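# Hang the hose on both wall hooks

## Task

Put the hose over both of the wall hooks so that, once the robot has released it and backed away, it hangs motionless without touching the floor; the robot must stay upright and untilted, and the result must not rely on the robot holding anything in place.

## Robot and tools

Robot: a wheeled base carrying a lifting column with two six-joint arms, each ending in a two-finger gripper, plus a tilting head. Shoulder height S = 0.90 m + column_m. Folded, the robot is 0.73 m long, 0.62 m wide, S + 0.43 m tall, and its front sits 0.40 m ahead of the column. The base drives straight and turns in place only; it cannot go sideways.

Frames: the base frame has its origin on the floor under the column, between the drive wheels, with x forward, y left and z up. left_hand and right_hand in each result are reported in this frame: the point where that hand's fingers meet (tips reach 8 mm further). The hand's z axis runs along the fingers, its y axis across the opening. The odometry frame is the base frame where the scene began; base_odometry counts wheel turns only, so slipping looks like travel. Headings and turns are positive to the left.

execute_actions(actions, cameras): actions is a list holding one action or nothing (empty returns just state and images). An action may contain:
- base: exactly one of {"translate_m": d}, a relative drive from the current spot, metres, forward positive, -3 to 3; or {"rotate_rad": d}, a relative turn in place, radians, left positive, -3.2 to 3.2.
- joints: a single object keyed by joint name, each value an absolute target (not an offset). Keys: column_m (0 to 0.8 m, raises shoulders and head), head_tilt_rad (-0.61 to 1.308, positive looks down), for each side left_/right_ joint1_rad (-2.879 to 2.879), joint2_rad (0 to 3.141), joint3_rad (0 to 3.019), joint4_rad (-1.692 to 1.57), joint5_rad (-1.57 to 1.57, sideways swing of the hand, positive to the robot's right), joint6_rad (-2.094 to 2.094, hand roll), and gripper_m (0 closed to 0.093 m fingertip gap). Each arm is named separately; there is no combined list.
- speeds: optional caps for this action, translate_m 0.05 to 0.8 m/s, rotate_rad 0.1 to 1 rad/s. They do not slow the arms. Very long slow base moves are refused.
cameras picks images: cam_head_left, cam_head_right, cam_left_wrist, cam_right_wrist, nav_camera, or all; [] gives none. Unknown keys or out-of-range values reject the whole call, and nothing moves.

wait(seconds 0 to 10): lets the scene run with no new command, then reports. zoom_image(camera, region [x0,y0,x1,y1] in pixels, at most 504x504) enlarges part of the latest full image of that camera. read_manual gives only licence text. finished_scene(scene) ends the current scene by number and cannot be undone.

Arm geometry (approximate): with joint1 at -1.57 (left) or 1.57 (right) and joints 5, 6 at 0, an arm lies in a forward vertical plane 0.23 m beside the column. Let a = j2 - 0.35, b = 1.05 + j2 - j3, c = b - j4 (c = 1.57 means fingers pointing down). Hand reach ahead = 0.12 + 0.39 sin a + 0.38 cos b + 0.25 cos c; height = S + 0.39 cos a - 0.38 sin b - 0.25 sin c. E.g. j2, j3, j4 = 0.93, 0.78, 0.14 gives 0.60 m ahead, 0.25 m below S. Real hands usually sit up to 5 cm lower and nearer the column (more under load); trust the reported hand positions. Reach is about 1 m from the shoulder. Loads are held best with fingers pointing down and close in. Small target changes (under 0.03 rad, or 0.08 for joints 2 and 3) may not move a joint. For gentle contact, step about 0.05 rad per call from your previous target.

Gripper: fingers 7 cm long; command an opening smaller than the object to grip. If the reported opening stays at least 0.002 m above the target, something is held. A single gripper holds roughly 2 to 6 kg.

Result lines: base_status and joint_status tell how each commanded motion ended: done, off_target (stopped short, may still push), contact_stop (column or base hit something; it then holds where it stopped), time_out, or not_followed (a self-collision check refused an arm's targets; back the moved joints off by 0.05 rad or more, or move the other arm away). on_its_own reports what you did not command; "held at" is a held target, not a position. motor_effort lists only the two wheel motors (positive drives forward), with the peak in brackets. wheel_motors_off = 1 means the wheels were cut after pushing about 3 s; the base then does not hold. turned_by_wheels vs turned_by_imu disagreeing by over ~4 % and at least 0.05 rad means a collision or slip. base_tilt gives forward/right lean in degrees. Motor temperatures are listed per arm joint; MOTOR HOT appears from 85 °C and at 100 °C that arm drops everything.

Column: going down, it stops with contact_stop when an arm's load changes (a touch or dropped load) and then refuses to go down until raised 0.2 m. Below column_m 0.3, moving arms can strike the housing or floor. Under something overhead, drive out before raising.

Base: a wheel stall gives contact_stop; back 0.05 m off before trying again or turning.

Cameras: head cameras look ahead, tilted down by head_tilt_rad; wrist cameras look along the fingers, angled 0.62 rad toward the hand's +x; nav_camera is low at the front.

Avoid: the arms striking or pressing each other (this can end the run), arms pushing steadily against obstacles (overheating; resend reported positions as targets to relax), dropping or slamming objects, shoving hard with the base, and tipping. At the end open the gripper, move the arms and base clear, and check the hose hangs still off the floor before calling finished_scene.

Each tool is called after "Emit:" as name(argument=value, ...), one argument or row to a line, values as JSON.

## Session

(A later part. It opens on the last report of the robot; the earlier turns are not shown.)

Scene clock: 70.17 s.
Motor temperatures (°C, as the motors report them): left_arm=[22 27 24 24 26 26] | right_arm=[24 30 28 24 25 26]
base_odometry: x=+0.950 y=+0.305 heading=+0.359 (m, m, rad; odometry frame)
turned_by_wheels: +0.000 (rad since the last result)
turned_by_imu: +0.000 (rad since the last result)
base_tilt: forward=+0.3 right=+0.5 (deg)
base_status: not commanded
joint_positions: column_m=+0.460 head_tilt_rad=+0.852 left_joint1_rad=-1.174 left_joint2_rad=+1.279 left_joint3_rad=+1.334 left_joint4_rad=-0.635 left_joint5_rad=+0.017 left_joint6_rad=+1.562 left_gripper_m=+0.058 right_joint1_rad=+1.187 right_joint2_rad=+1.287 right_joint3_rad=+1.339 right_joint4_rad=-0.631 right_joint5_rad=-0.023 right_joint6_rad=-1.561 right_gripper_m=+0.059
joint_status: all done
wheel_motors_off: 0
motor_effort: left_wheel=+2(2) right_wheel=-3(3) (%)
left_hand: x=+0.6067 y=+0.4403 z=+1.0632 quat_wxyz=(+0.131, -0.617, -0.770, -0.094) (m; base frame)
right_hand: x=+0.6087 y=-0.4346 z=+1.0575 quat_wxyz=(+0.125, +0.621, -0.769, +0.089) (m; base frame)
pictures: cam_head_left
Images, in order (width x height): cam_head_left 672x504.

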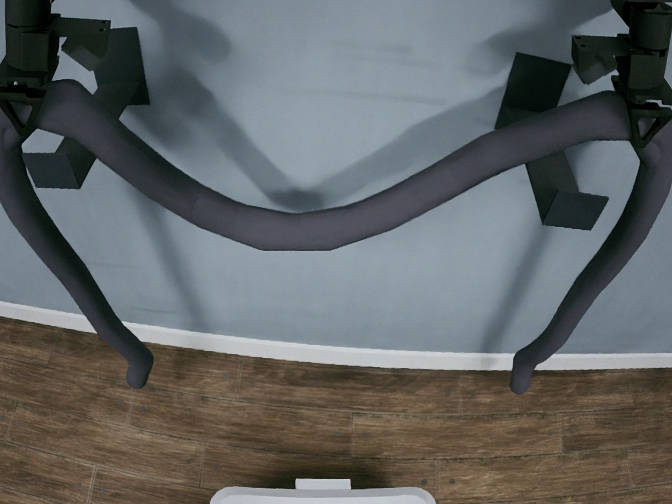

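Emit:
execute_actions(
  actions=[
    {"joints":{"column_m":0.42}},
  ],
  cameras=[],
)

Emit:
execute_actions(
  actions=[
    {"joints":{"left_gripper_m":0.093,"right_gripper_m":0.093}},
  ],
  cameras=[],
)

Emit:
execute_actions(
  actions=[
    {"joints":{"column_m":0.6}},
  ],
  cameras=[],
)

Emit:
execute_actions(
  actions=[
    {"base":{"translate_m":-0.9},"joints":{"head_tilt_rad":0.5}},
  ],
  cameras=[],
)

Emit:
wait(
  seconds=3,
)

Scene clock: 72.50 s.
Motor temperatures (°C, as the motors report them): left_arm=[22 27 24 24 26 26] | right_arm=[24 30 28 24 26 26]
base_odometry: x=+0.950 y=+0.305 heading=+0.359 (m, m, rad; odometry frame)
turned_by_wheels: +0.000 (rad since the last result)
turned_by_imu: +0.000 (rad since the last result)
base_tilt: forward=+0.2 right=+0.5 (deg)
base_status: not commanded
joint_positions: column_m=+0.420 head_tilt_rad=+0.852 left_joint1_rad=-1.174 left_joint2_rad=+1.279 left_joint3_rad=+1.335 left_joint4_rad=-0.635 left_joint5_rad=+0.017 left_joint6_rad=+1.562 left_gripper_m=+0.058 right_joint1_rad=+1.187 right_joint2_rad=+1.281 right_joint3_rad=+1.339 right_joint4_rad=-0.631 right_joint5_rad=-0.023 right_joint6_rad=-1.561 right_gripper_m=+0.059
joint_status: all done
wheel_motors_off: 0
motor_effort: left_wheel=+1(2) right_wheel=-1(2) (%)
left_hand: x=+0.6072 y=+0.4402 z=+1.0233 quat_wxyz=(+0.131, -0.617, -0.770, -0.095) (m; base frame)
right_hand: x=+0.6110 y=-0.4339 z=+1.0207 quat_wxyz=(+0.123, +0.621, -0.769, +0.091) (m; base frame)
pictures: none
No camera images: the call's "cameras" was empty. Leave "cameras" out to get every camera's image.

Scene clock: 73.30 s.
Motor temperatures (°C, as the motors report them): left_arm=[22 27 24 24 26 26] | right_arm=[24 30 28 24 26 26]
base_odometry: x=+0.950 y=+0.305 heading=+0.359 (m, m, rad; odometry frame)
turned_by_wheels: +0.000 (rad since the last result)
turned_by_imu: +0.000 (rad since the last result)
base_tilt: forward=+0.3 right=+0.6 (deg)
base_status: not commanded
joint_positions: column_m=+0.420 head_tilt_rad=+0.852 left_joint1_rad=-1.157 left_joint2_rad=+1.257 left_joint3_rad=+1.350 left_joint4_rad=-0.630 left_joint5_rad=+0.003 left_joint6_rad=+1.562 left_gripper_m=+0.093 right_joint1_rad=+1.184 right_joint2_rad=+1.257 right_joint3_rad=+1.339 right_joint4_rad=-0.631 right_joint5_rad=-0.002 right_joint6_rad=-1.561 right_gripper_m=+0.093
joint_status: all done
wheel_motors_off: 0
motor_effort: left_wheel=+2(2) right_wheel=-3(4) (%)
left_hand: x=+0.6220 y=+0.4498 z=+1.0415 quat_wxyz=(+0.128, -0.615, -0.768, -0.120) (m; base frame)
right_hand: x=+0.6180 y=-0.4363 z=+1.0340 quat_wxyz=(+0.125, +0.621, -0.766, +0.108) (m; base frame)
pictures: none
No camera images: the call's "cameras" was empty. Leave "cameras" out to get every camera's image.

Scene clock: 76.23 s.
Motor temperatures (°C, as the motors report them): left_arm=[22 27 24 24 26 26] | right_arm=[24 30 28 24 25 26]
base_odometry: x=+0.950 y=+0.305 heading=+0.359 (m, m, rad; odometry frame)
turned_by_wheels: +0.000 (rad since the last result)
turned_by_imu: +0.000 (rad since the last result)
base_tilt: forward=+0.3 right=+0.5 (deg)
base_status: not commanded
joint_positions: column_m=+0.600 head_tilt_rad=+0.852 left_joint1_rad=-1.157 left_joint2_rad=+1.257 left_joint3_rad=+1.350 left_joint4_rad=-0.630 left_joint5_rad=+0.003 left_joint6_rad=+1.562 left_gripper_m=+0.093 right_joint1_rad=+1.184 right_joint2_rad=+1.257 right_joint3_rad=+1.339 right_joint4_rad=-0.631 right_joint5_rad=-0.002 right_joint6_rad=-1.561 right_gripper_m=+0.093
joint_status: all done
wheel_motors_off: 0
motor_effort: left_wheel=+2(2) right_wheel=-3(2) (%)
left_hand: x=+0.6220 y=+0.4498 z=+1.2214 quat_wxyz=(+0.128, -0.615, -0.768, -0.120) (m; base frame)
right_hand: x=+0.6180 y=-0.4363 z=+1.2139 quat_wxyz=(+0.125, +0.621, -0.766, +0.108) (m; base frame)
pictures: none
No camera images: the call's "cameras" was empty. Leave "cameras" out to get every camera's image.

Scene clock: 79.63 s.
Motor temperatures (°C, as the motors report them): left_arm=[22 27 24 24 26 26] | right_arm=[24 30 28 24 25 26]
base_odometry: x=+0.107 y=-0.011 heading=+0.360 (m, m, rad; odometry frame)
turned_by_wheels: +0.000 (rad since the last result)
turned_by_imu: +0.003 (rad since the last result)
base_tilt: forward=+0.2 right=+0.6 (deg)
base_status: done
joint_positions: column_m=+0.600 head_tilt_rad=+0.518 left_joint1_rad=-1.155 left_joint2_rad=+1.257 left_joint3_rad=+1.349 left_joint4_rad=-0.630 left_joint5_rad=+0.003 left_joint6_rad=+1.562 left_gripper_m=+0.093 right_joint1_rad=+1.184 right_joint2_rad=+1.257 right_joint3_rad=+1.339 right_joint4_rad=-0.631 right_joint5_rad=-0.002 right_joint6_rad=-1.561 right_gripper_m=+0.093
joint_status: all done
wheel_motors_off: 0
motor_effort: left_wheel=+1(51) right_wheel=+0(35) (%)
left_hand: x=+0.6214 y=+0.4508 z=+1.2216 quat_wxyz=(+0.129, -0.615, -0.769, -0.121) (m; base frame)
right_hand: x=+0.6180 y=-0.4365 z=+1.2139 quat_wxyz=(+0.125, +0.621, -0.766, +0.108) (m; base frame)
pictures: none
No camera images: the call's "cameras" was empty. Leave "cameras" out to get every camera's image.

Scene clock: 82.63 s.
Motor temperatures (°C, as the motors report them): left_arm=[22 27 24 24 26 26] | right_arm=[24 30 28 24 25 26]
base_odometry: x=+0.107 y=-0.011 heading=+0.360 (m, m, rad; odometry frame)
turned_by_wheels: +0.000 (rad since the last result)
turned_by_imu: +0.000 (rad since the last result)
base_tilt: forward=+0.2 right=+0.6 (deg)
base_status: done
joint_positions: column_m=+0.600 head_tilt_rad=+0.518 left_joint1_rad=-1.155 left_joint2_rad=+1.257 left_joint3_rad=+1.349 left_joint4_rad=-0.630 left_joint5_rad=+0.003 left_joint6_rad=+1.562 left_gripper_m=+0.093 right_joint1_rad=+1.184 right_joint2_rad=+1.257 right_joint3_rad=+1.339 right_joint4_rad=-0.631 right_joint5_rad=-0.002 right_joint6_rad=-1.561 right_gripper_m=+0.093
joint_status: all done
wheel_motors_off: 0
motor_effort: left_wheel=+1(51) right_wheel=-1(35) (%)
left_hand: x=+0.6214 y=+0.4508 z=+1.2216 quat_wxyz=(+0.129, -0.615, -0.769, -0.121) (m; base frame)
right_hand: x=+0.6180 y=-0.4365 z=+1.2139 quat_wxyz=(+0.125, +0.621, -0.766, +0.108) (m; base frame)
wait: 3.00 s; at rest by 0.27 s
pictures: cam_head_left, cam_head_right, cam_left_wrist, cam_right_wrist, nav_camera
Images, in order (width x height): cam_head_left 672x504, cam_head_right 672x504, cam_left_wrist 504x504, cam_right_wrist 504x504, nav_camera 672x504.

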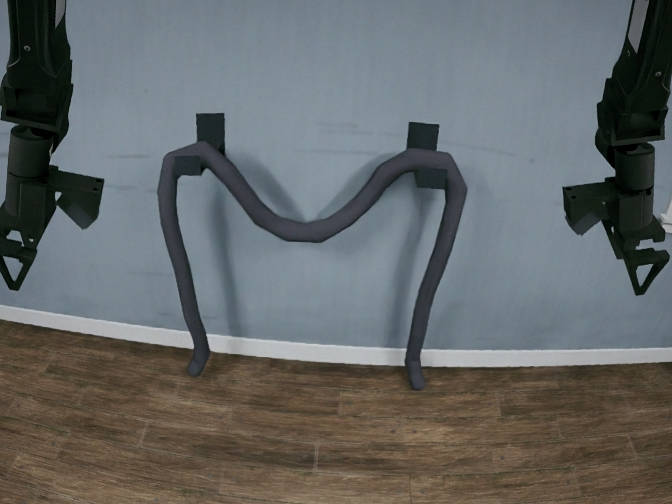

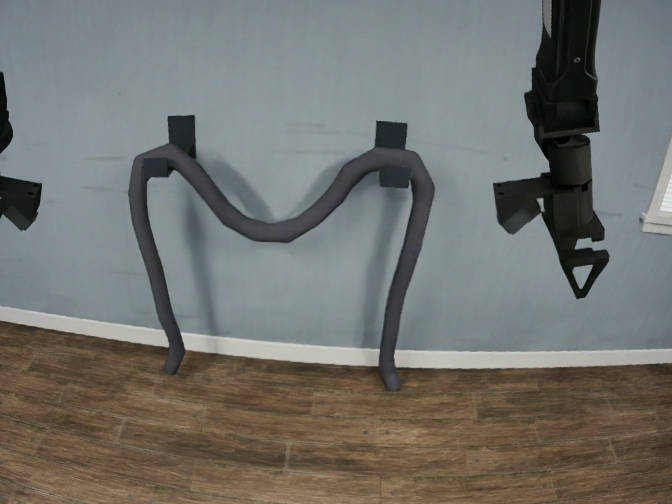

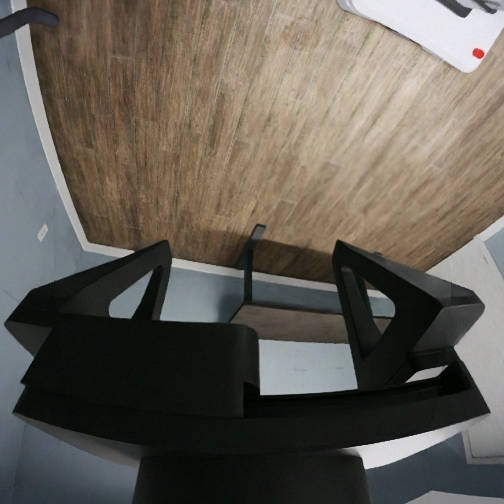

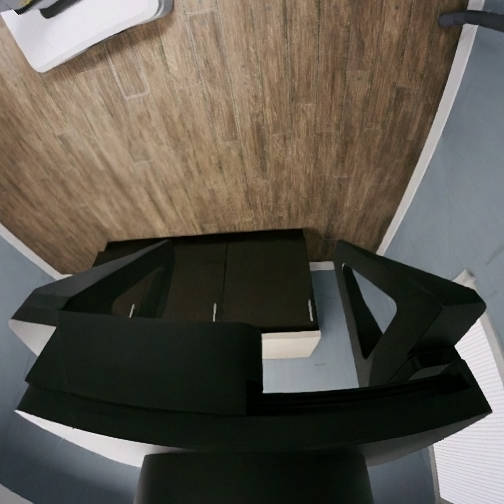

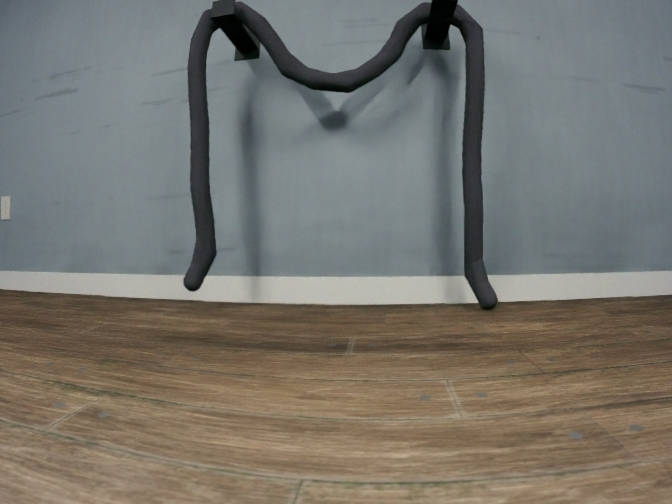

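Emit:
execute_actions(
  actions=[
    {"base":{"translate_m":0.62},"speeds":{"translate_m":0.4},"joints":{"right_joint1_rad":1.69,"right_joint2_rad":1.25,"right_joint3_rad":1.0,"right_joint4_rad":0.8,"right_joint6_rad":0,"column_m":0.27,"head_tilt_rad":0.65,"left_joint1_rad":-1.4,"left_joint2_rad":0.9,"left_joint3_rad":0.4,"left_joint4_rad":-0.95}},
  ],
  cameras=["cam_head_left","cam_right_wrist"],
)

Scene clock: 88.90 s.
Motor temperatures (°C, as the motors report them): left_arm=[22 26 24 24 26 26] | right_arm=[24 29 28 24 25 26]
base_odometry: x=+0.688 y=+0.207 heading=+0.361 (m, m, rad; odometry frame)
turned_by_wheels: +0.001 (rad since the last result)
turned_by_imu: +0.000 (rad since the last result)
base_tilt: forward=+0.3 right=+0.6 (deg)
base_status: done
joint_positions: column_m=+0.270 head_tilt_rad=+0.653 left_joint1_rad=-1.406 left_joint2_rad=+0.901 left_joint3_rad=+0.402 left_joint4_rad=-0.940 left_joint5_rad=+0.002 left_joint6_rad=+1.562 left_gripper_m=+0.093 right_joint1_rad=+1.697 right_joint2_rad=+1.258 right_joint3_rad=+0.986 right_joint4_rad=+0.789 right_joint5_rad=-0.001 right_joint6_rad=-0.015 right_gripper_m=+0.093
joint_status: all done
wheel_motors_off: 0
motor_effort: left_wheel=+2(33) right_wheel=-3(37) (%)
left_hand: x=+0.1398 y=+0.2584 z=+0.9701 quat_wxyz=(+0.344, -0.581, -0.683, +0.278) (m; base frame)
right_hand: x=+0.7331 y=-0.1559 z=+0.9171 quat_wxyz=(-0.496, +0.007, -0.866, -0.060) (m; base frame)
pictures: cam_head_left, cam_right_wrist
Images, in order (width x height): cam_head_left 672x504, cam_right_wrist 504x504.

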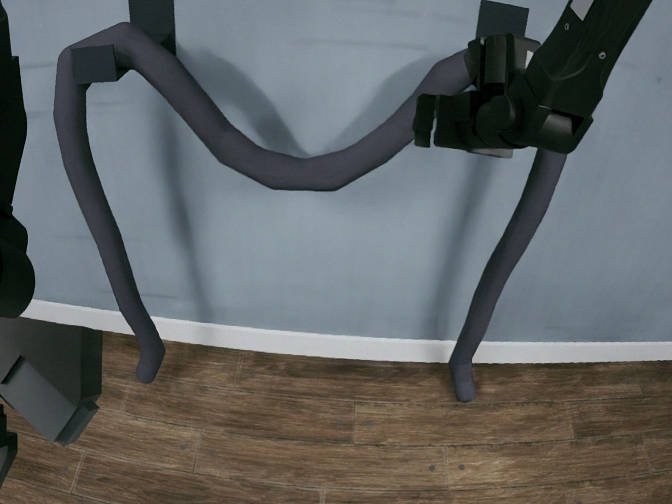

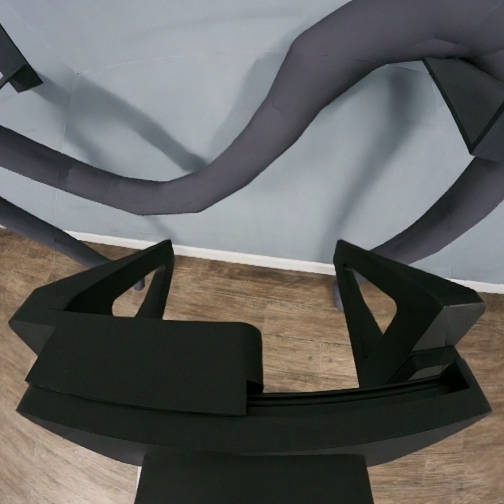

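Emit:
execute_actions(
  actions=[
    {"joints":{"right_joint6_rad":0.6,"column_m":0.36,"head_tilt_rad":0.75}},
  ],
  cameras=[],
)

Emit:
execute_actions(
  actions=[
    {"base":{"translate_m":0.15},"speeds":{"translate_m":0.1}},
  ],
  cameras=["cam_head_left","cam_right_wrist"],
)

Scene clock: 91.83 s.
Motor temperatures (°C, as the motors report them): left_arm=[22 26 23 24 26 26] | right_arm=[24 29 28 24 25 26]
base_odometry: x=+0.688 y=+0.207 heading=+0.361 (m, m, rad; odometry frame)
turned_by_wheels: +0.000 (rad since the last result)
turned_by_imu: +0.000 (rad since the last result)
base_tilt: forward=+0.3 right=+0.6 (deg)
base_status: not commanded
joint_positions: column_m=+0.360 head_tilt_rad=+0.752 left_joint1_rad=-1.406 left_joint2_rad=+0.901 left_joint3_rad=+0.402 left_joint4_rad=-0.940 left_joint5_rad=+0.002 left_joint6_rad=+1.562 left_gripper_m=+0.093 right_joint1_rad=+1.697 right_joint2_rad=+1.258 right_joint3_rad=+0.986 right_joint4_rad=+0.789 right_joint5_rad=-0.001 right_joint6_rad=+0.585 right_gripper_m=+0.093
joint_status: all done
wheel_motors_off: 0
motor_effort: left_wheel=+2(2) right_wheel=-3(2) (%)
left_hand: x=+0.1398 y=+0.2584 z=+1.0599 quat_wxyz=(+0.344, -0.581, -0.683, +0.278) (m; base frame)
right_hand: x=+0.7332 y=-0.1559 z=+1.0071 quat_wxyz=(-0.457, -0.249, -0.829, -0.204) (m; base frame)
pictures: none
No camera images: the call's "cameras" was empty. Leave "cameras" out to get every camera's image.

Scene clock: 94.23 s.
Motor temperatures (°C, as the motors report them): left_arm=[22 26 23 24 26 26] | right_arm=[24 29 28 24 25 26]
base_odometry: x=+0.828 y=+0.260 heading=+0.361 (m, m, rad; odometry frame)
turned_by_wheels: +0.001 (rad since the last result)
turned_by_imu: +0.000 (rad since the last result)
base_tilt: forward=+0.2 right=+0.5 (deg)
base_status: done
joint_positions: column_m=+0.360 head_tilt_rad=+0.753 left_joint1_rad=-1.406 left_joint2_rad=+0.900 left_joint3_rad=+0.402 left_joint4_rad=-0.940 left_joint5_rad=+0.002 left_joint6_rad=+1.562 left_gripper_m=+0.093 right_joint1_rad=+1.697 right_joint2_rad=+1.257 right_joint3_rad=+0.986 right_joint4_rad=+0.789 right_joint5_rad=-0.001 right_joint6_rad=+0.585 right_gripper_m=+0.093
joint_status: not commanded
wheel_motors_off: 0
motor_effort: left_wheel=+1(34) right_wheel=-2(27) (%)
left_hand: x=+0.1399 y=+0.2584 z=+1.0599 quat_wxyz=(+0.344, -0.581, -0.684, +0.278) (m; base frame)
right_hand: x=+0.7336 y=-0.1559 z=+1.0077 quat_wxyz=(-0.457, -0.249, -0.829, -0.204) (m; base frame)
pictures: cam_head_left, cam_right_wrist
Images, in order (width x height): cam_head_left 672x504, cam_right_wrist 504x504.

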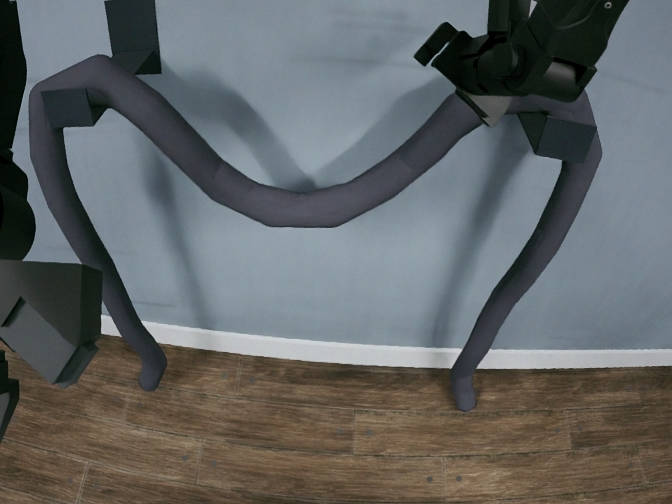

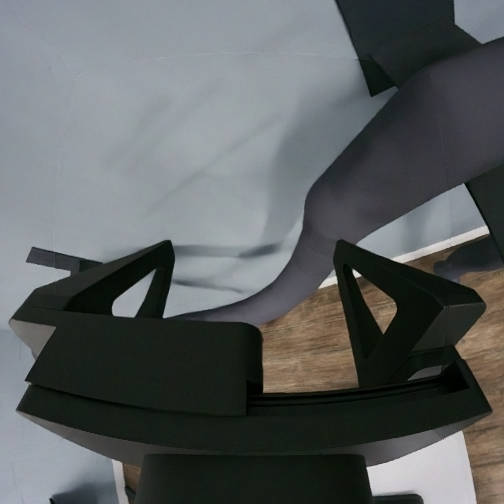

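Hand is too high; lower about 7 cm.

Emit:
execute_actions(
  actions=[
    {"joints":{"column_m":0.29}},
  ],
  cameras=["cam_head_left","cam_right_wrist"],
)

Scene clock: 96.07 s.
Motor temperatures (°C, as the motors report them): left_arm=[22 26 23 24 26 26] | right_arm=[24 29 28 24 25 26]
base_odometry: x=+0.828 y=+0.260 heading=+0.361 (m, m, rad; odometry frame)
turned_by_wheels: +0.000 (rad since the last result)
turned_by_imu: +0.000 (rad since the last result)
base_tilt: forward=+0.3 right=+0.6 (deg)
base_status: not commanded
joint_positions: column_m=+0.290 head_tilt_rad=+0.753 left_joint1_rad=-1.406 left_joint2_rad=+0.900 left_joint3_rad=+0.402 left_joint4_rad=-0.940 left_joint5_rad=+0.002 left_joint6_rad=+1.562 left_gripper_m=+0.093 right_joint1_rad=+1.697 right_joint2_rad=+1.256 right_joint3_rad=+0.986 right_joint4_rad=+0.789 right_joint5_rad=-0.001 right_joint6_rad=+0.585 right_gripper_m=+0.093
joint_status: all done
wheel_motors_off: 0
motor_effort: left_wheel=+1(1) right_wheel=-1(0) (%)
left_hand: x=+0.1399 y=+0.2584 z=+0.9901 quat_wxyz=(+0.344, -0.581, -0.684, +0.278) (m; base frame)
right_hand: x=+0.7338 y=-0.1560 z=+0.9383 quat_wxyz=(-0.457, -0.249, -0.829, -0.204) (m; base frame)
pictures: cam_head_left, cam_right_wrist
Images, in order (width x height): cam_head_left 672x504, cam_right_wrist 504x504.

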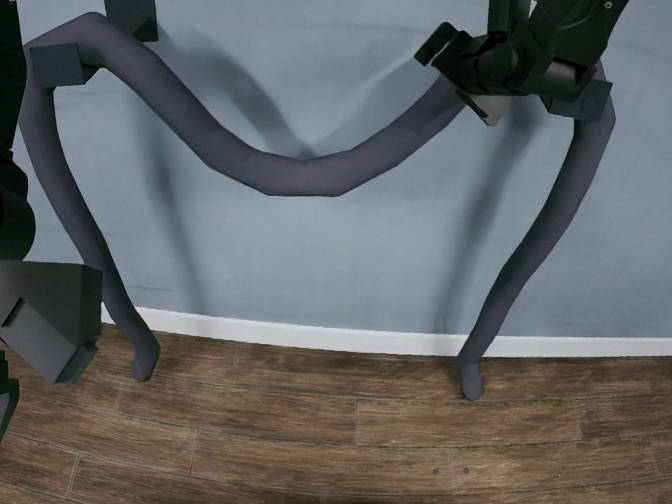

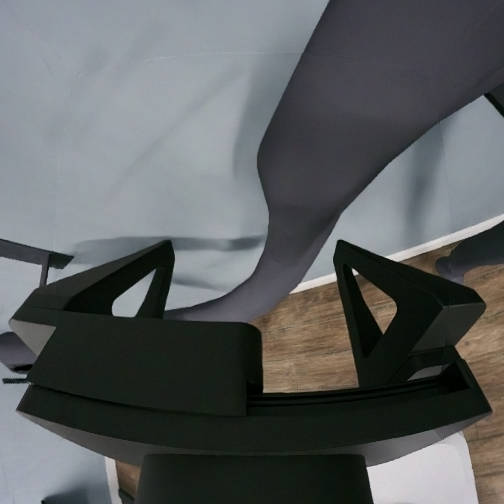

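Emit:
execute_actions(
  actions=[
    {"base":{"translate_m":0.1},"speeds":{"translate_m":0.1},"joints":{"column_m":0.27}},
  ],
  cameras=["cam_head_left","cam_right_wrist"],
)

Scene clock: 99.13 s.
Motor temperatures (°C, as the motors report them): left_arm=[22 26 23 24 26 26] | right_arm=[24 29 28 24 25 26]
base_odometry: x=+0.922 y=+0.295 heading=+0.361 (m, m, rad; odometry frame)
turned_by_wheels: +0.000 (rad since the last result)
turned_by_imu: +0.000 (rad since the last result)
base_tilt: forward=+0.2 right=+0.6 (deg)
base_status: done
joint_positions: column_m=+0.270 head_tilt_rad=+0.753 left_joint1_rad=-1.406 left_joint2_rad=+0.900 left_joint3_rad=+0.403 left_joint4_rad=-0.940 left_joint5_rad=+0.002 left_joint6_rad=+1.562 left_gripper_m=+0.093 right_joint1_rad=+1.697 right_joint2_rad=+1.256 right_joint3_rad=+0.987 right_joint4_rad=+0.789 right_joint5_rad=+0.005 right_joint6_rad=+0.592 right_gripper_m=+0.093
joint_status: all done
wheel_motors_off: 0
motor_effort: left_wheel=+0(32) right_wheel=+0(28) (%)
left_hand: x=+0.1403 y=+0.2584 z=+0.9699 quat_wxyz=(+0.344, -0.581, -0.684, +0.277) (m; base frame)
right_hand: x=+0.7340 y=-0.1570 z=+0.9183 quat_wxyz=(-0.458, -0.254, -0.828, -0.203) (m; base frame)
pictures: cam_head_left, cam_right_wrist
Images, in order (width x height): cam_head_left 672x504, cam_right_wrist 504x504.

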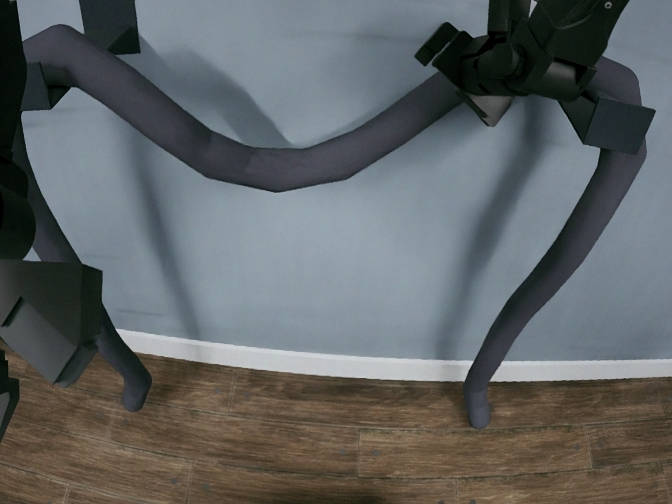

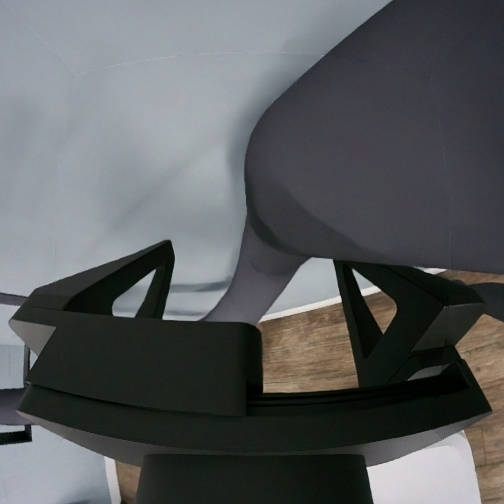

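Emit:
execute_actions(
  actions=[
    {"base":{"translate_m":0.03},"speeds":{"translate_m":0.05}},
  ],
  cameras=["cam_right_wrist","cam_head_left"],
)

Emit:
execute_actions(
  actions=[
    {"joints":{"right_gripper_m":0.02}},
  ],
  cameras=["cam_right_wrist"],
)

Scene clock: 102.57 s.
Motor temperatures (°C, as the motors report them): left_arm=[22 26 23 24 26 26] | right_arm=[24 29 27 24 25 26]
base_odometry: x=+0.950 y=+0.306 heading=+0.361 (m, m, rad; odometry frame)
turned_by_wheels: +0.000 (rad since the last result)
turned_by_imu: +0.000 (rad since the last result)
base_tilt: forward=+0.3 right=+0.6 (deg)
base_status: done
joint_positions: column_m=+0.270 head_tilt_rad=+0.753 left_joint1_rad=-1.406 left_joint2_rad=+0.900 left_joint3_rad=+0.403 left_joint4_rad=-0.940 left_joint5_rad=+0.002 left_joint6_rad=+1.562 left_gripper_m=+0.093 right_joint1_rad=+1.692 right_joint2_rad=+1.265 right_joint3_rad=+0.975 right_joint4_rad=+0.779 right_joint5_rad=+0.021 right_joint6_rad=+0.591 right_gripper_m=+0.093
joint_status: not commanded
wheel_motors_off: 0
motor_effort: left_wheel=+1(33) right_wheel=+1(27) (%)
left_hand: x=+0.1403 y=+0.2584 z=+0.9699 quat_wxyz=(+0.344, -0.581, -0.684, +0.277) (m; base frame)
right_hand: x=+0.7249 y=-0.1620 z=+0.9067 quat_wxyz=(-0.448, -0.258, -0.835, -0.190) (m; base frame)
pictures: cam_head_left, cam_right_wrist
Images, in order (width x height): cam_head_left 672x504, cam_right_wrist 504x504.

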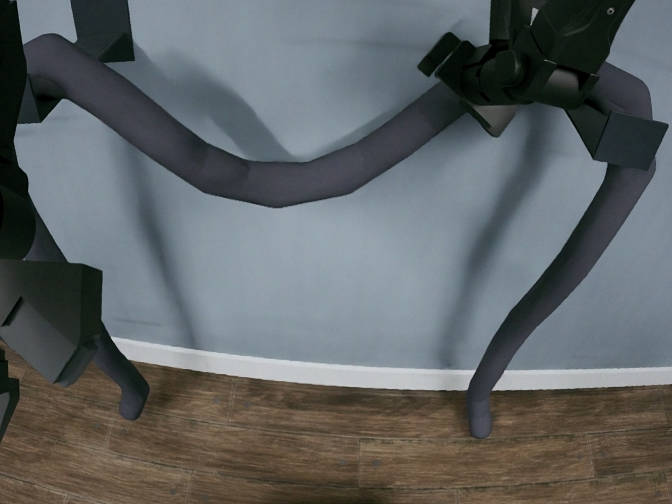

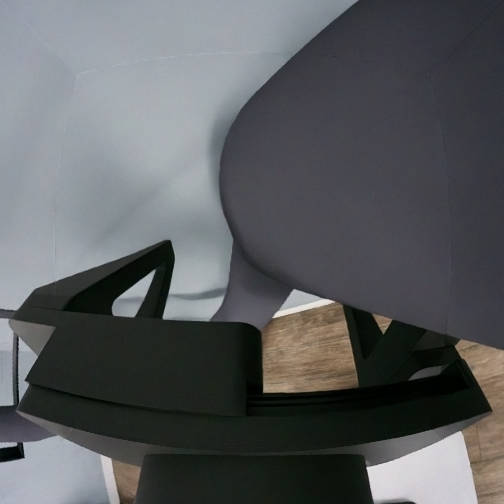

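Scene clock: 103.23 s.
Motor temperatures (°C, as the motors report them): left_arm=[22 26 23 24 26 26] | right_arm=[24 29 28 24 25 26]
base_odometry: x=+0.950 y=+0.306 heading=+0.361 (m, m, rad; odometry frame)
turned_by_wheels: +0.000 (rad since the last result)
turned_by_imu: +0.000 (rad since the last result)
base_tilt: forward=+0.3 right=+0.6 (deg)
base_status: not commanded
joint_positions: column_m=+0.270 head_tilt_rad=+0.753 left_joint1_rad=-1.406 left_joint2_rad=+0.900 left_joint3_rad=+0.403 left_joint4_rad=-0.940 left_joint5_rad=+0.002 left_joint6_rad=+1.562 left_gripper_m=+0.093 right_joint1_rad=+1.690 right_joint2_rad=+1.262 right_joint3_rad=+0.963 right_joint4_rad=+0.773 right_joint5_rad=+0.025 right_joint6_rad=+0.539 right_gripper_m=+0.052
joint_status: right_gripper_m off_target (ended at +0.052, target +0.020)
wheel_motors_off: 0
motor_effort: left_wheel=+3(4) right_wheel=+3(1) (%)
left_hand: x=+0.1403 y=+0.2584 z=+0.9699 quat_wxyz=(+0.344, -0.581, -0.684, +0.277) (m; base frame)
right_hand: x=+0.7191 y=-0.1639 z=+0.9035 quat_wxyz=(-0.447, -0.238, -0.844, -0.174) (m; base frame)
pictures: cam_right_wrist
Images, in order (width x height): cam_right_wrist 504x504.

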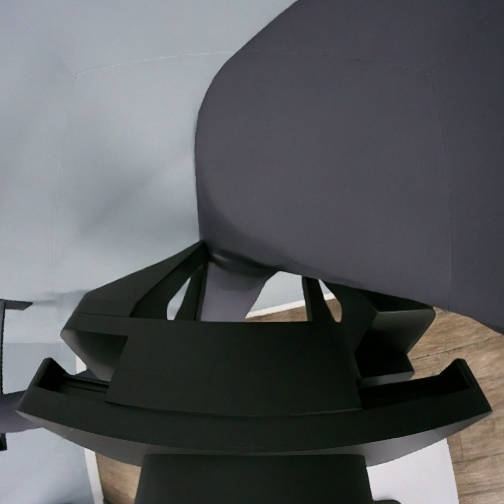

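Gripped. Lift.

Emit:
execute_actions(
  actions=[
    {"joints":{"column_m":0.5}},
  ],
  cameras=["cam_head_left"],
)

Emit:
execute_actions(
  actions=[
    {"joints":{"right_joint1_rad":1.9}},
  ],
  cameras=["cam_head_left"],
)

Emit:
execute_actions(
  actions=[
    {"joints":{"column_m":0.3}},
  ],
  cameras=["cam_head_left"],
)

Scene clock: 107.63 s.
Motor temperatures (°C, as the motors report them): left_arm=[22 25 23 24 26 26] | right_arm=[24 29 28 24 25 26]
base_odometry: x=+0.950 y=+0.306 heading=+0.362 (m, m, rad; odometry frame)
turned_by_wheels: +0.000 (rad since the last result)
turned_by_imu: +0.000 (rad since the last result)
base_tilt: forward=+0.3 right=+0.6 (deg)
base_status: not commanded
joint_positions: column_m=+0.500 head_tilt_rad=+0.753 left_joint1_rad=-1.406 left_joint2_rad=+0.900 left_joint3_rad=+0.403 left_joint4_rad=-0.940 left_joint5_rad=+0.002 left_joint6_rad=+1.562 left_gripper_m=+0.093 right_joint1_rad=+1.690 right_joint2_rad=+1.256 right_joint3_rad=+0.973 right_joint4_rad=+0.787 right_joint5_rad=-0.002 right_joint6_rad=+0.589 right_gripper_m=+0.020
joint_status: all done
wheel_motors_off: 0
on_its_own: right_gripper_m moved -0.032 to your old target +0.020
motor_effort: left_wheel=+4(5) right_wheel=-2(3) (%)
left_hand: x=+0.1403 y=+0.2584 z=+1.1998 quat_wxyz=(+0.344, -0.581, -0.684, +0.277) (m; base frame)
right_hand: x=+0.7275 y=-0.1597 z=+1.1438 quat_wxyz=(-0.452, -0.251, -0.832, -0.200) (m; base frame)
pictures: cam_head_left
Images, in order (width x height): cam_head_left 672x504.

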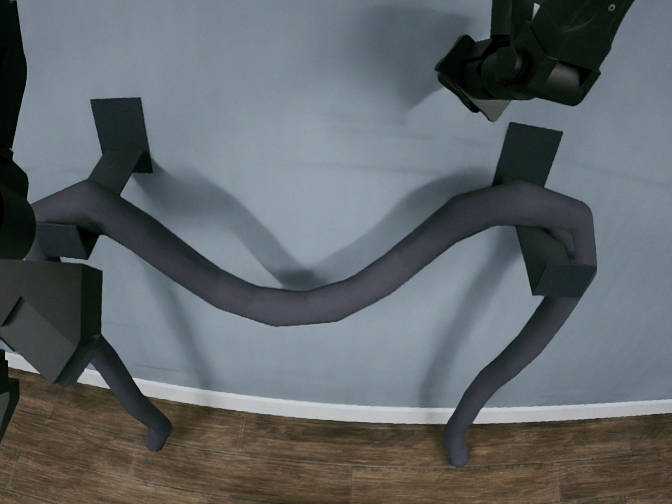

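Scene clock: 108.50 s.
Motor temperatures (°C, as the motors report them): left_arm=[22 25 23 24 26 26] | right_arm=[24 29 28 24 25 26]
base_odometry: x=+0.950 y=+0.306 heading=+0.362 (m, m, rad; odometry frame)
turned_by_wheels: +0.000 (rad since the last result)
turned_by_imu: +0.000 (rad since the last result)
base_tilt: forward=+0.3 right=+0.5 (deg)
base_status: not commanded
joint_positions: column_m=+0.500 head_tilt_rad=+0.753 left_joint1_rad=-1.406 left_joint2_rad=+0.900 left_joint3_rad=+0.403 left_joint4_rad=-0.940 left_joint5_rad=+0.002 left_joint6_rad=+1.562 left_gripper_m=+0.093 right_joint1_rad=+1.914 right_joint2_rad=+1.256 right_joint3_rad=+0.973 right_joint4_rad=+0.787 right_joint5_rad=-0.001 right_joint6_rad=+0.589 right_gripper_m=+0.020
joint_status: all done
wheel_motors_off: 0
motor_effort: left_wheel=+3(3) right_wheel=+0(1) (%)
left_hand: x=+0.1403 y=+0.2584 z=+1.1998 quat_wxyz=(+0.344, -0.581, -0.684, +0.277) (m; base frame)
right_hand: x=+0.7134 y=-0.0397 z=+1.1682 quat_wxyz=(-0.414, -0.247, -0.821, -0.304) (m; base frame)
pictures: cam_head_left
Images, in order (width x height): cam_head_left 672x504.

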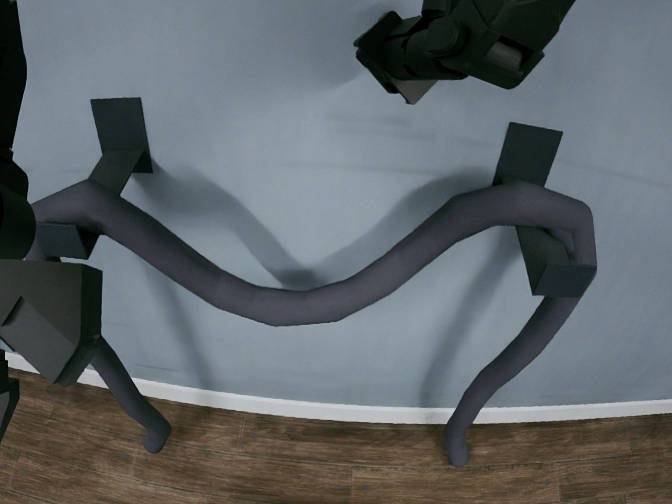

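Scene clock: 111.67 s.
Motor temperatures (°C, as the motors report them): left_arm=[22 25 23 24 26 26] | right_arm=[24 29 28 24 25 26]
base_odometry: x=+0.950 y=+0.306 heading=+0.362 (m, m, rad; odometry frame)
turned_by_wheels: +0.000 (rad since the last result)
turned_by_imu: +0.000 (rad since the last result)
base_tilt: forward=+0.3 right=+0.6 (deg)
base_status: not commanded
joint_positions: column_m=+0.300 head_tilt_rad=+0.753 left_joint1_rad=-1.406 left_joint2_rad=+0.900 left_joint3_rad=+0.403 left_joint4_rad=-0.940 left_joint5_rad=+0.002 left_joint6_rad=+1.562 left_gripper_m=+0.093 right_joint1_rad=+1.914 right_joint2_rad=+1.255 right_joint3_rad=+0.973 right_joint4_rad=+0.787 right_joint5_rad=-0.001 right_joint6_rad=+0.589 right_gripper_m=+0.020
joint_status: all done
wheel_motors_off: 0
motor_effort: left_wheel=+3(4) right_wheel=-2(1) (%)
left_hand: x=+0.1403 y=+0.2584 z=+0.9999 quat_wxyz=(+0.344, -0.581, -0.684, +0.277) (m; base frame)
right_hand: x=+0.7135 y=-0.0398 z=+0.9685 quat_wxyz=(-0.414, -0.247, -0.821, -0.305) (m; base frame)
pictures: cam_head_left
Images, in order (width x height): cam_head_left 672x504.

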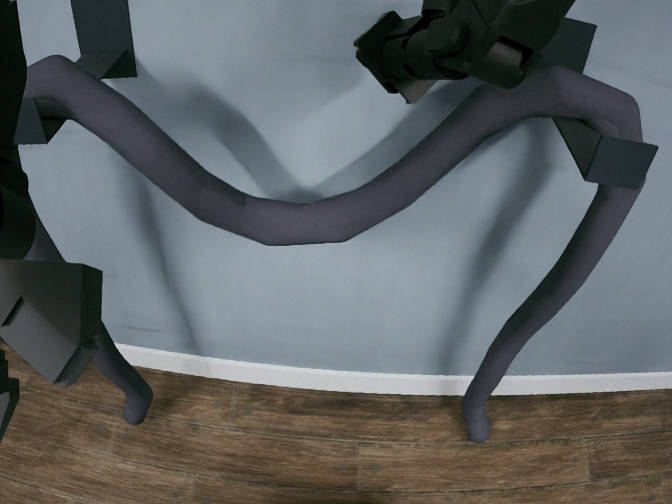

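Emit:
execute_actions(
  actions=[
    {"base":{"translate_m":-0.08},"joints":{"right_gripper_m":0.093}},
  ],
  cameras=[],
)

Emit:
execute_actions(
  actions=[
    {"joints":{"right_joint1_rad":1.69,"column_m":0.28}},
  ],
  cameras=[],
)

Emit:
execute_actions(
  actions=[
    {"base":{"translate_m":0.12},"speeds":{"translate_m":0.05}},
  ],
  cameras=["cam_right_wrist","cam_head_left"],
)

Scene clock: 114.07 s.
Motor temperatures (°C, as the motors report them): left_arm=[22 25 23 24 26 26] | right_arm=[24 29 28 24 25 26]
base_odometry: x=+0.875 y=+0.277 heading=+0.361 (m, m, rad; odometry frame)
turned_by_wheels: +0.000 (rad since the last result)
turned_by_imu: +0.000 (rad since the last result)
base_tilt: forward=+0.3 right=+0.5 (deg)
base_status: done
joint_positions: column_m=+0.300 head_tilt_rad=+0.753 left_joint1_rad=-1.406 left_joint2_rad=+0.900 left_joint3_rad=+0.398 left_joint4_rad=-0.940 left_joint5_rad=+0.002 left_joint6_rad=+1.562 left_gripper_m=+0.093 right_joint1_rad=+1.914 right_joint2_rad=+1.254 right_joint3_rad=+0.976 right_joint4_rad=+0.787 right_joint5_rad=-0.001 right_joint6_rad=+0.589 right_gripper_m=+0.093
joint_status: all done
wheel_motors_off: 0
motor_effort: left_wheel=+0(33) right_wheel=-2(28) (%)
left_hand: x=+0.1382 y=+0.2581 z=+1.0007 quat_wxyz=(+0.345, -0.580, -0.683, +0.279) (m; base frame)
right_hand: x=+0.7151 y=-0.0399 z=+0.9699 quat_wxyz=(-0.416, -0.247, -0.820, -0.305) (m; base frame)
pictures: none
No camera images: the call's "cameras" was empty. Leave "cameras" out to get every camera's image.

Scene clock: 114.93 s.
Motor temperatures (°C, as the motors report them): left_arm=[22 25 23 24 26 26] | right_arm=[24 29 28 24 25 26]
base_odometry: x=+0.875 y=+0.277 heading=+0.361 (m, m, rad; odometry frame)
turned_by_wheels: +0.000 (rad since the last result)
turned_by_imu: +0.000 (rad since the last result)
base_tilt: forward=+0.3 right=+0.6 (deg)
base_status: not commanded
joint_positions: column_m=+0.280 head_tilt_rad=+0.753 left_joint1_rad=-1.406 left_joint2_rad=+0.900 left_joint3_rad=+0.398 left_joint4_rad=-0.940 left_joint5_rad=+0.002 left_joint6_rad=+1.562 left_gripper_m=+0.093 right_joint1_rad=+1.679 right_joint2_rad=+1.254 right_joint3_rad=+0.976 right_joint4_rad=+0.787 right_joint5_rad=+0.001 right_joint6_rad=+0.589 right_gripper_m=+0.093
joint_status: all done
wheel_motors_off: 0
motor_effort: left_wheel=-2(2) right_wheel=-1(2) (%)
left_hand: x=+0.1382 y=+0.2581 z=+0.9807 quat_wxyz=(+0.345, -0.580, -0.683, +0.279) (m; base frame)
right_hand: x=+0.7295 y=-0.1661 z=+0.9248 quat_wxyz=(-0.456, -0.252, -0.831, -0.194) (m; base frame)
pictures: none
No camera images: the call's "cameras" was empty. Leave "cameras" out to get every camera's image.

Scene clock: 117.83 s.
Motor temperatures (°C, as the motors report them): left_arm=[22 25 23 24 26 26] | right_arm=[24 29 28 24 25 26]
base_odometry: x=+0.987 y=+0.320 heading=+0.361 (m, m, rad; odometry frame)
turned_by_wheels: +0.000 (rad since the last result)
turned_by_imu: +0.000 (rad since the last result)
base_tilt: forward=+0.3 right=+0.6 (deg)
base_status: done
joint_positions: column_m=+0.280 head_tilt_rad=+0.753 left_joint1_rad=-1.406 left_joint2_rad=+0.900 left_joint3_rad=+0.402 left_joint4_rad=-0.940 left_joint5_rad=+0.002 left_joint6_rad=+1.562 left_gripper_m=+0.093 right_joint1_rad=+1.679 right_joint2_rad=+1.264 right_joint3_rad=+0.963 right_joint4_rad=+0.784 right_joint5_rad=+0.003 right_joint6_rad=+0.600 right_gripper_m=+0.093
joint_status: not commanded
wheel_motors_off: 0
motor_effort: left_wheel=+1(31) right_wheel=+0(29) (%)
left_hand: x=+0.1400 y=+0.2584 z=+0.9800 quat_wxyz=(+0.344, -0.581, -0.684, +0.278) (m; base frame)
right_hand: x=+0.7201 y=-0.1658 z=+0.9144 quat_wxyz=(-0.444, -0.258, -0.836, -0.193) (m; base frame)
pictures: cam_head_left, cam_right_wrist
Images, in order (width x height): cam_head_left 672x504, cam_right_wrist 504x504.

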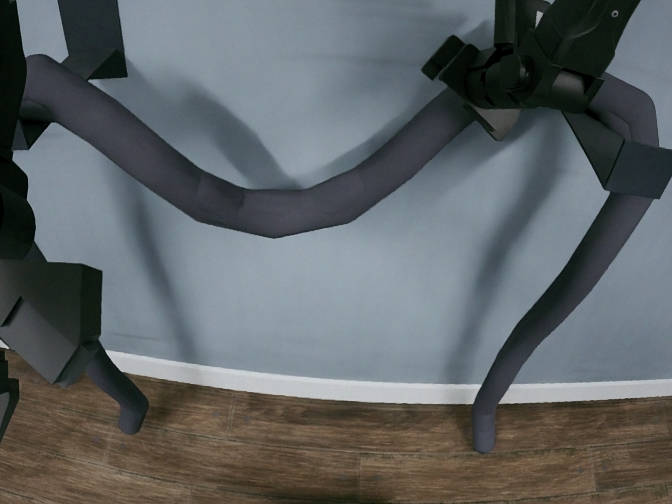

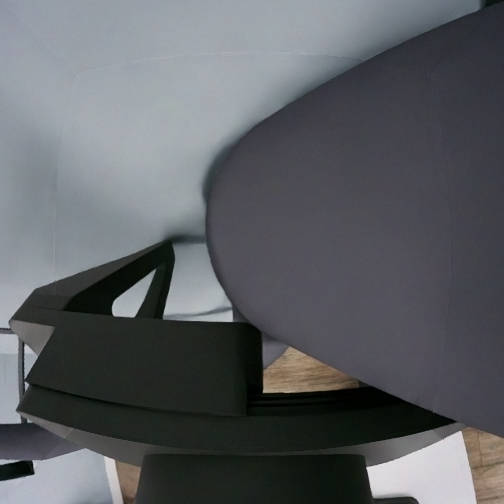

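Emit:
execute_actions(
  actions=[
    {"joints":{"right_gripper_m":0.02}},
  ],
  cameras=[],
)

Emit:
execute_actions(
  actions=[
    {"joints":{"column_m":0.42}},
  ],
  cameras=["cam_head_left"],
)

Scene clock: 119.03 s.
Motor temperatures (°C, as the motors report them): left_arm=[22 25 23 24 26 26] | right_arm=[24 29 28 24 25 26]
base_odometry: x=+0.987 y=+0.320 heading=+0.361 (m, m, rad; odometry frame)
turned_by_wheels: +0.000 (rad since the last result)
turned_by_imu: +0.000 (rad since the last result)
base_tilt: forward=+0.3 right=+0.6 (deg)
base_status: not commanded
joint_positions: column_m=+0.280 head_tilt_rad=+0.753 left_joint1_rad=-1.406 left_joint2_rad=+0.900 left_joint3_rad=+0.402 left_joint4_rad=-0.940 left_joint5_rad=+0.002 left_joint6_rad=+1.562 left_gripper_m=+0.093 right_joint1_rad=+1.679 right_joint2_rad=+1.266 right_joint3_rad=+0.960 right_joint4_rad=+0.781 right_joint5_rad=+0.027 right_joint6_rad=+0.581 right_gripper_m=+0.064
joint_status: right_gripper_m off_target (ended at +0.064, target +0.020)
wheel_motors_off: 0
motor_effort: left_wheel=+5(5) right_wheel=+3(1) (%)
left_hand: x=+0.1400 y=+0.2584 z=+0.9800 quat_wxyz=(+0.344, -0.581, -0.684, +0.278) (m; base frame)
right_hand: x=+0.7180 y=-0.1699 z=+0.9116 quat_wxyz=(-0.446, -0.256, -0.839, -0.178) (m; base frame)
pictures: none
No camera images: the call's "cameras" was empty. Leave "cameras" out to get every camera's image.

Scene clock: 121.43 s.
Motor temperatures (°C, as the motors report them): left_arm=[22 25 23 24 26 26] | right_arm=[24 30 28 24 25 26]
base_odometry: x=+0.987 y=+0.320 heading=+0.361 (m, m, rad; odometry frame)
turned_by_wheels: +0.000 (rad since the last result)
turned_by_imu: +0.000 (rad since the last result)
base_tilt: forward=+0.2 right=+0.5 (deg)
base_status: not commanded
joint_positions: column_m=+0.420 head_tilt_rad=+0.753 left_joint1_rad=-1.406 left_joint2_rad=+0.900 left_joint3_rad=+0.402 left_joint4_rad=-0.940 left_joint5_rad=+0.002 left_joint6_rad=+1.562 left_gripper_m=+0.093 right_joint1_rad=+1.679 right_joint2_rad=+1.279 right_joint3_rad=+0.960 right_joint4_rad=+0.779 right_joint5_rad=+0.014 right_joint6_rad=+0.624 right_gripper_m=+0.062
joint_status: all done
wheel_motors_off: 0
motor_effort: left_wheel=+3(5) right_wheel=+1(1) (%)
left_hand: x=+0.1400 y=+0.2584 z=+1.1199 quat_wxyz=(+0.344, -0.581, -0.684, +0.278) (m; base frame)
right_hand: x=+0.7139 y=-0.1670 z=+1.0434 quat_wxyz=(-0.434, -0.272, -0.838, -0.191) (m; base frame)
pictures: cam_head_left
Images, in order (width x height): cam_head_left 672x504.

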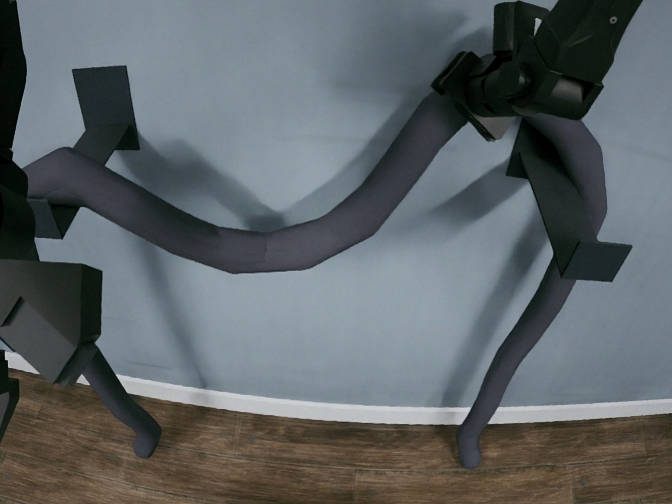

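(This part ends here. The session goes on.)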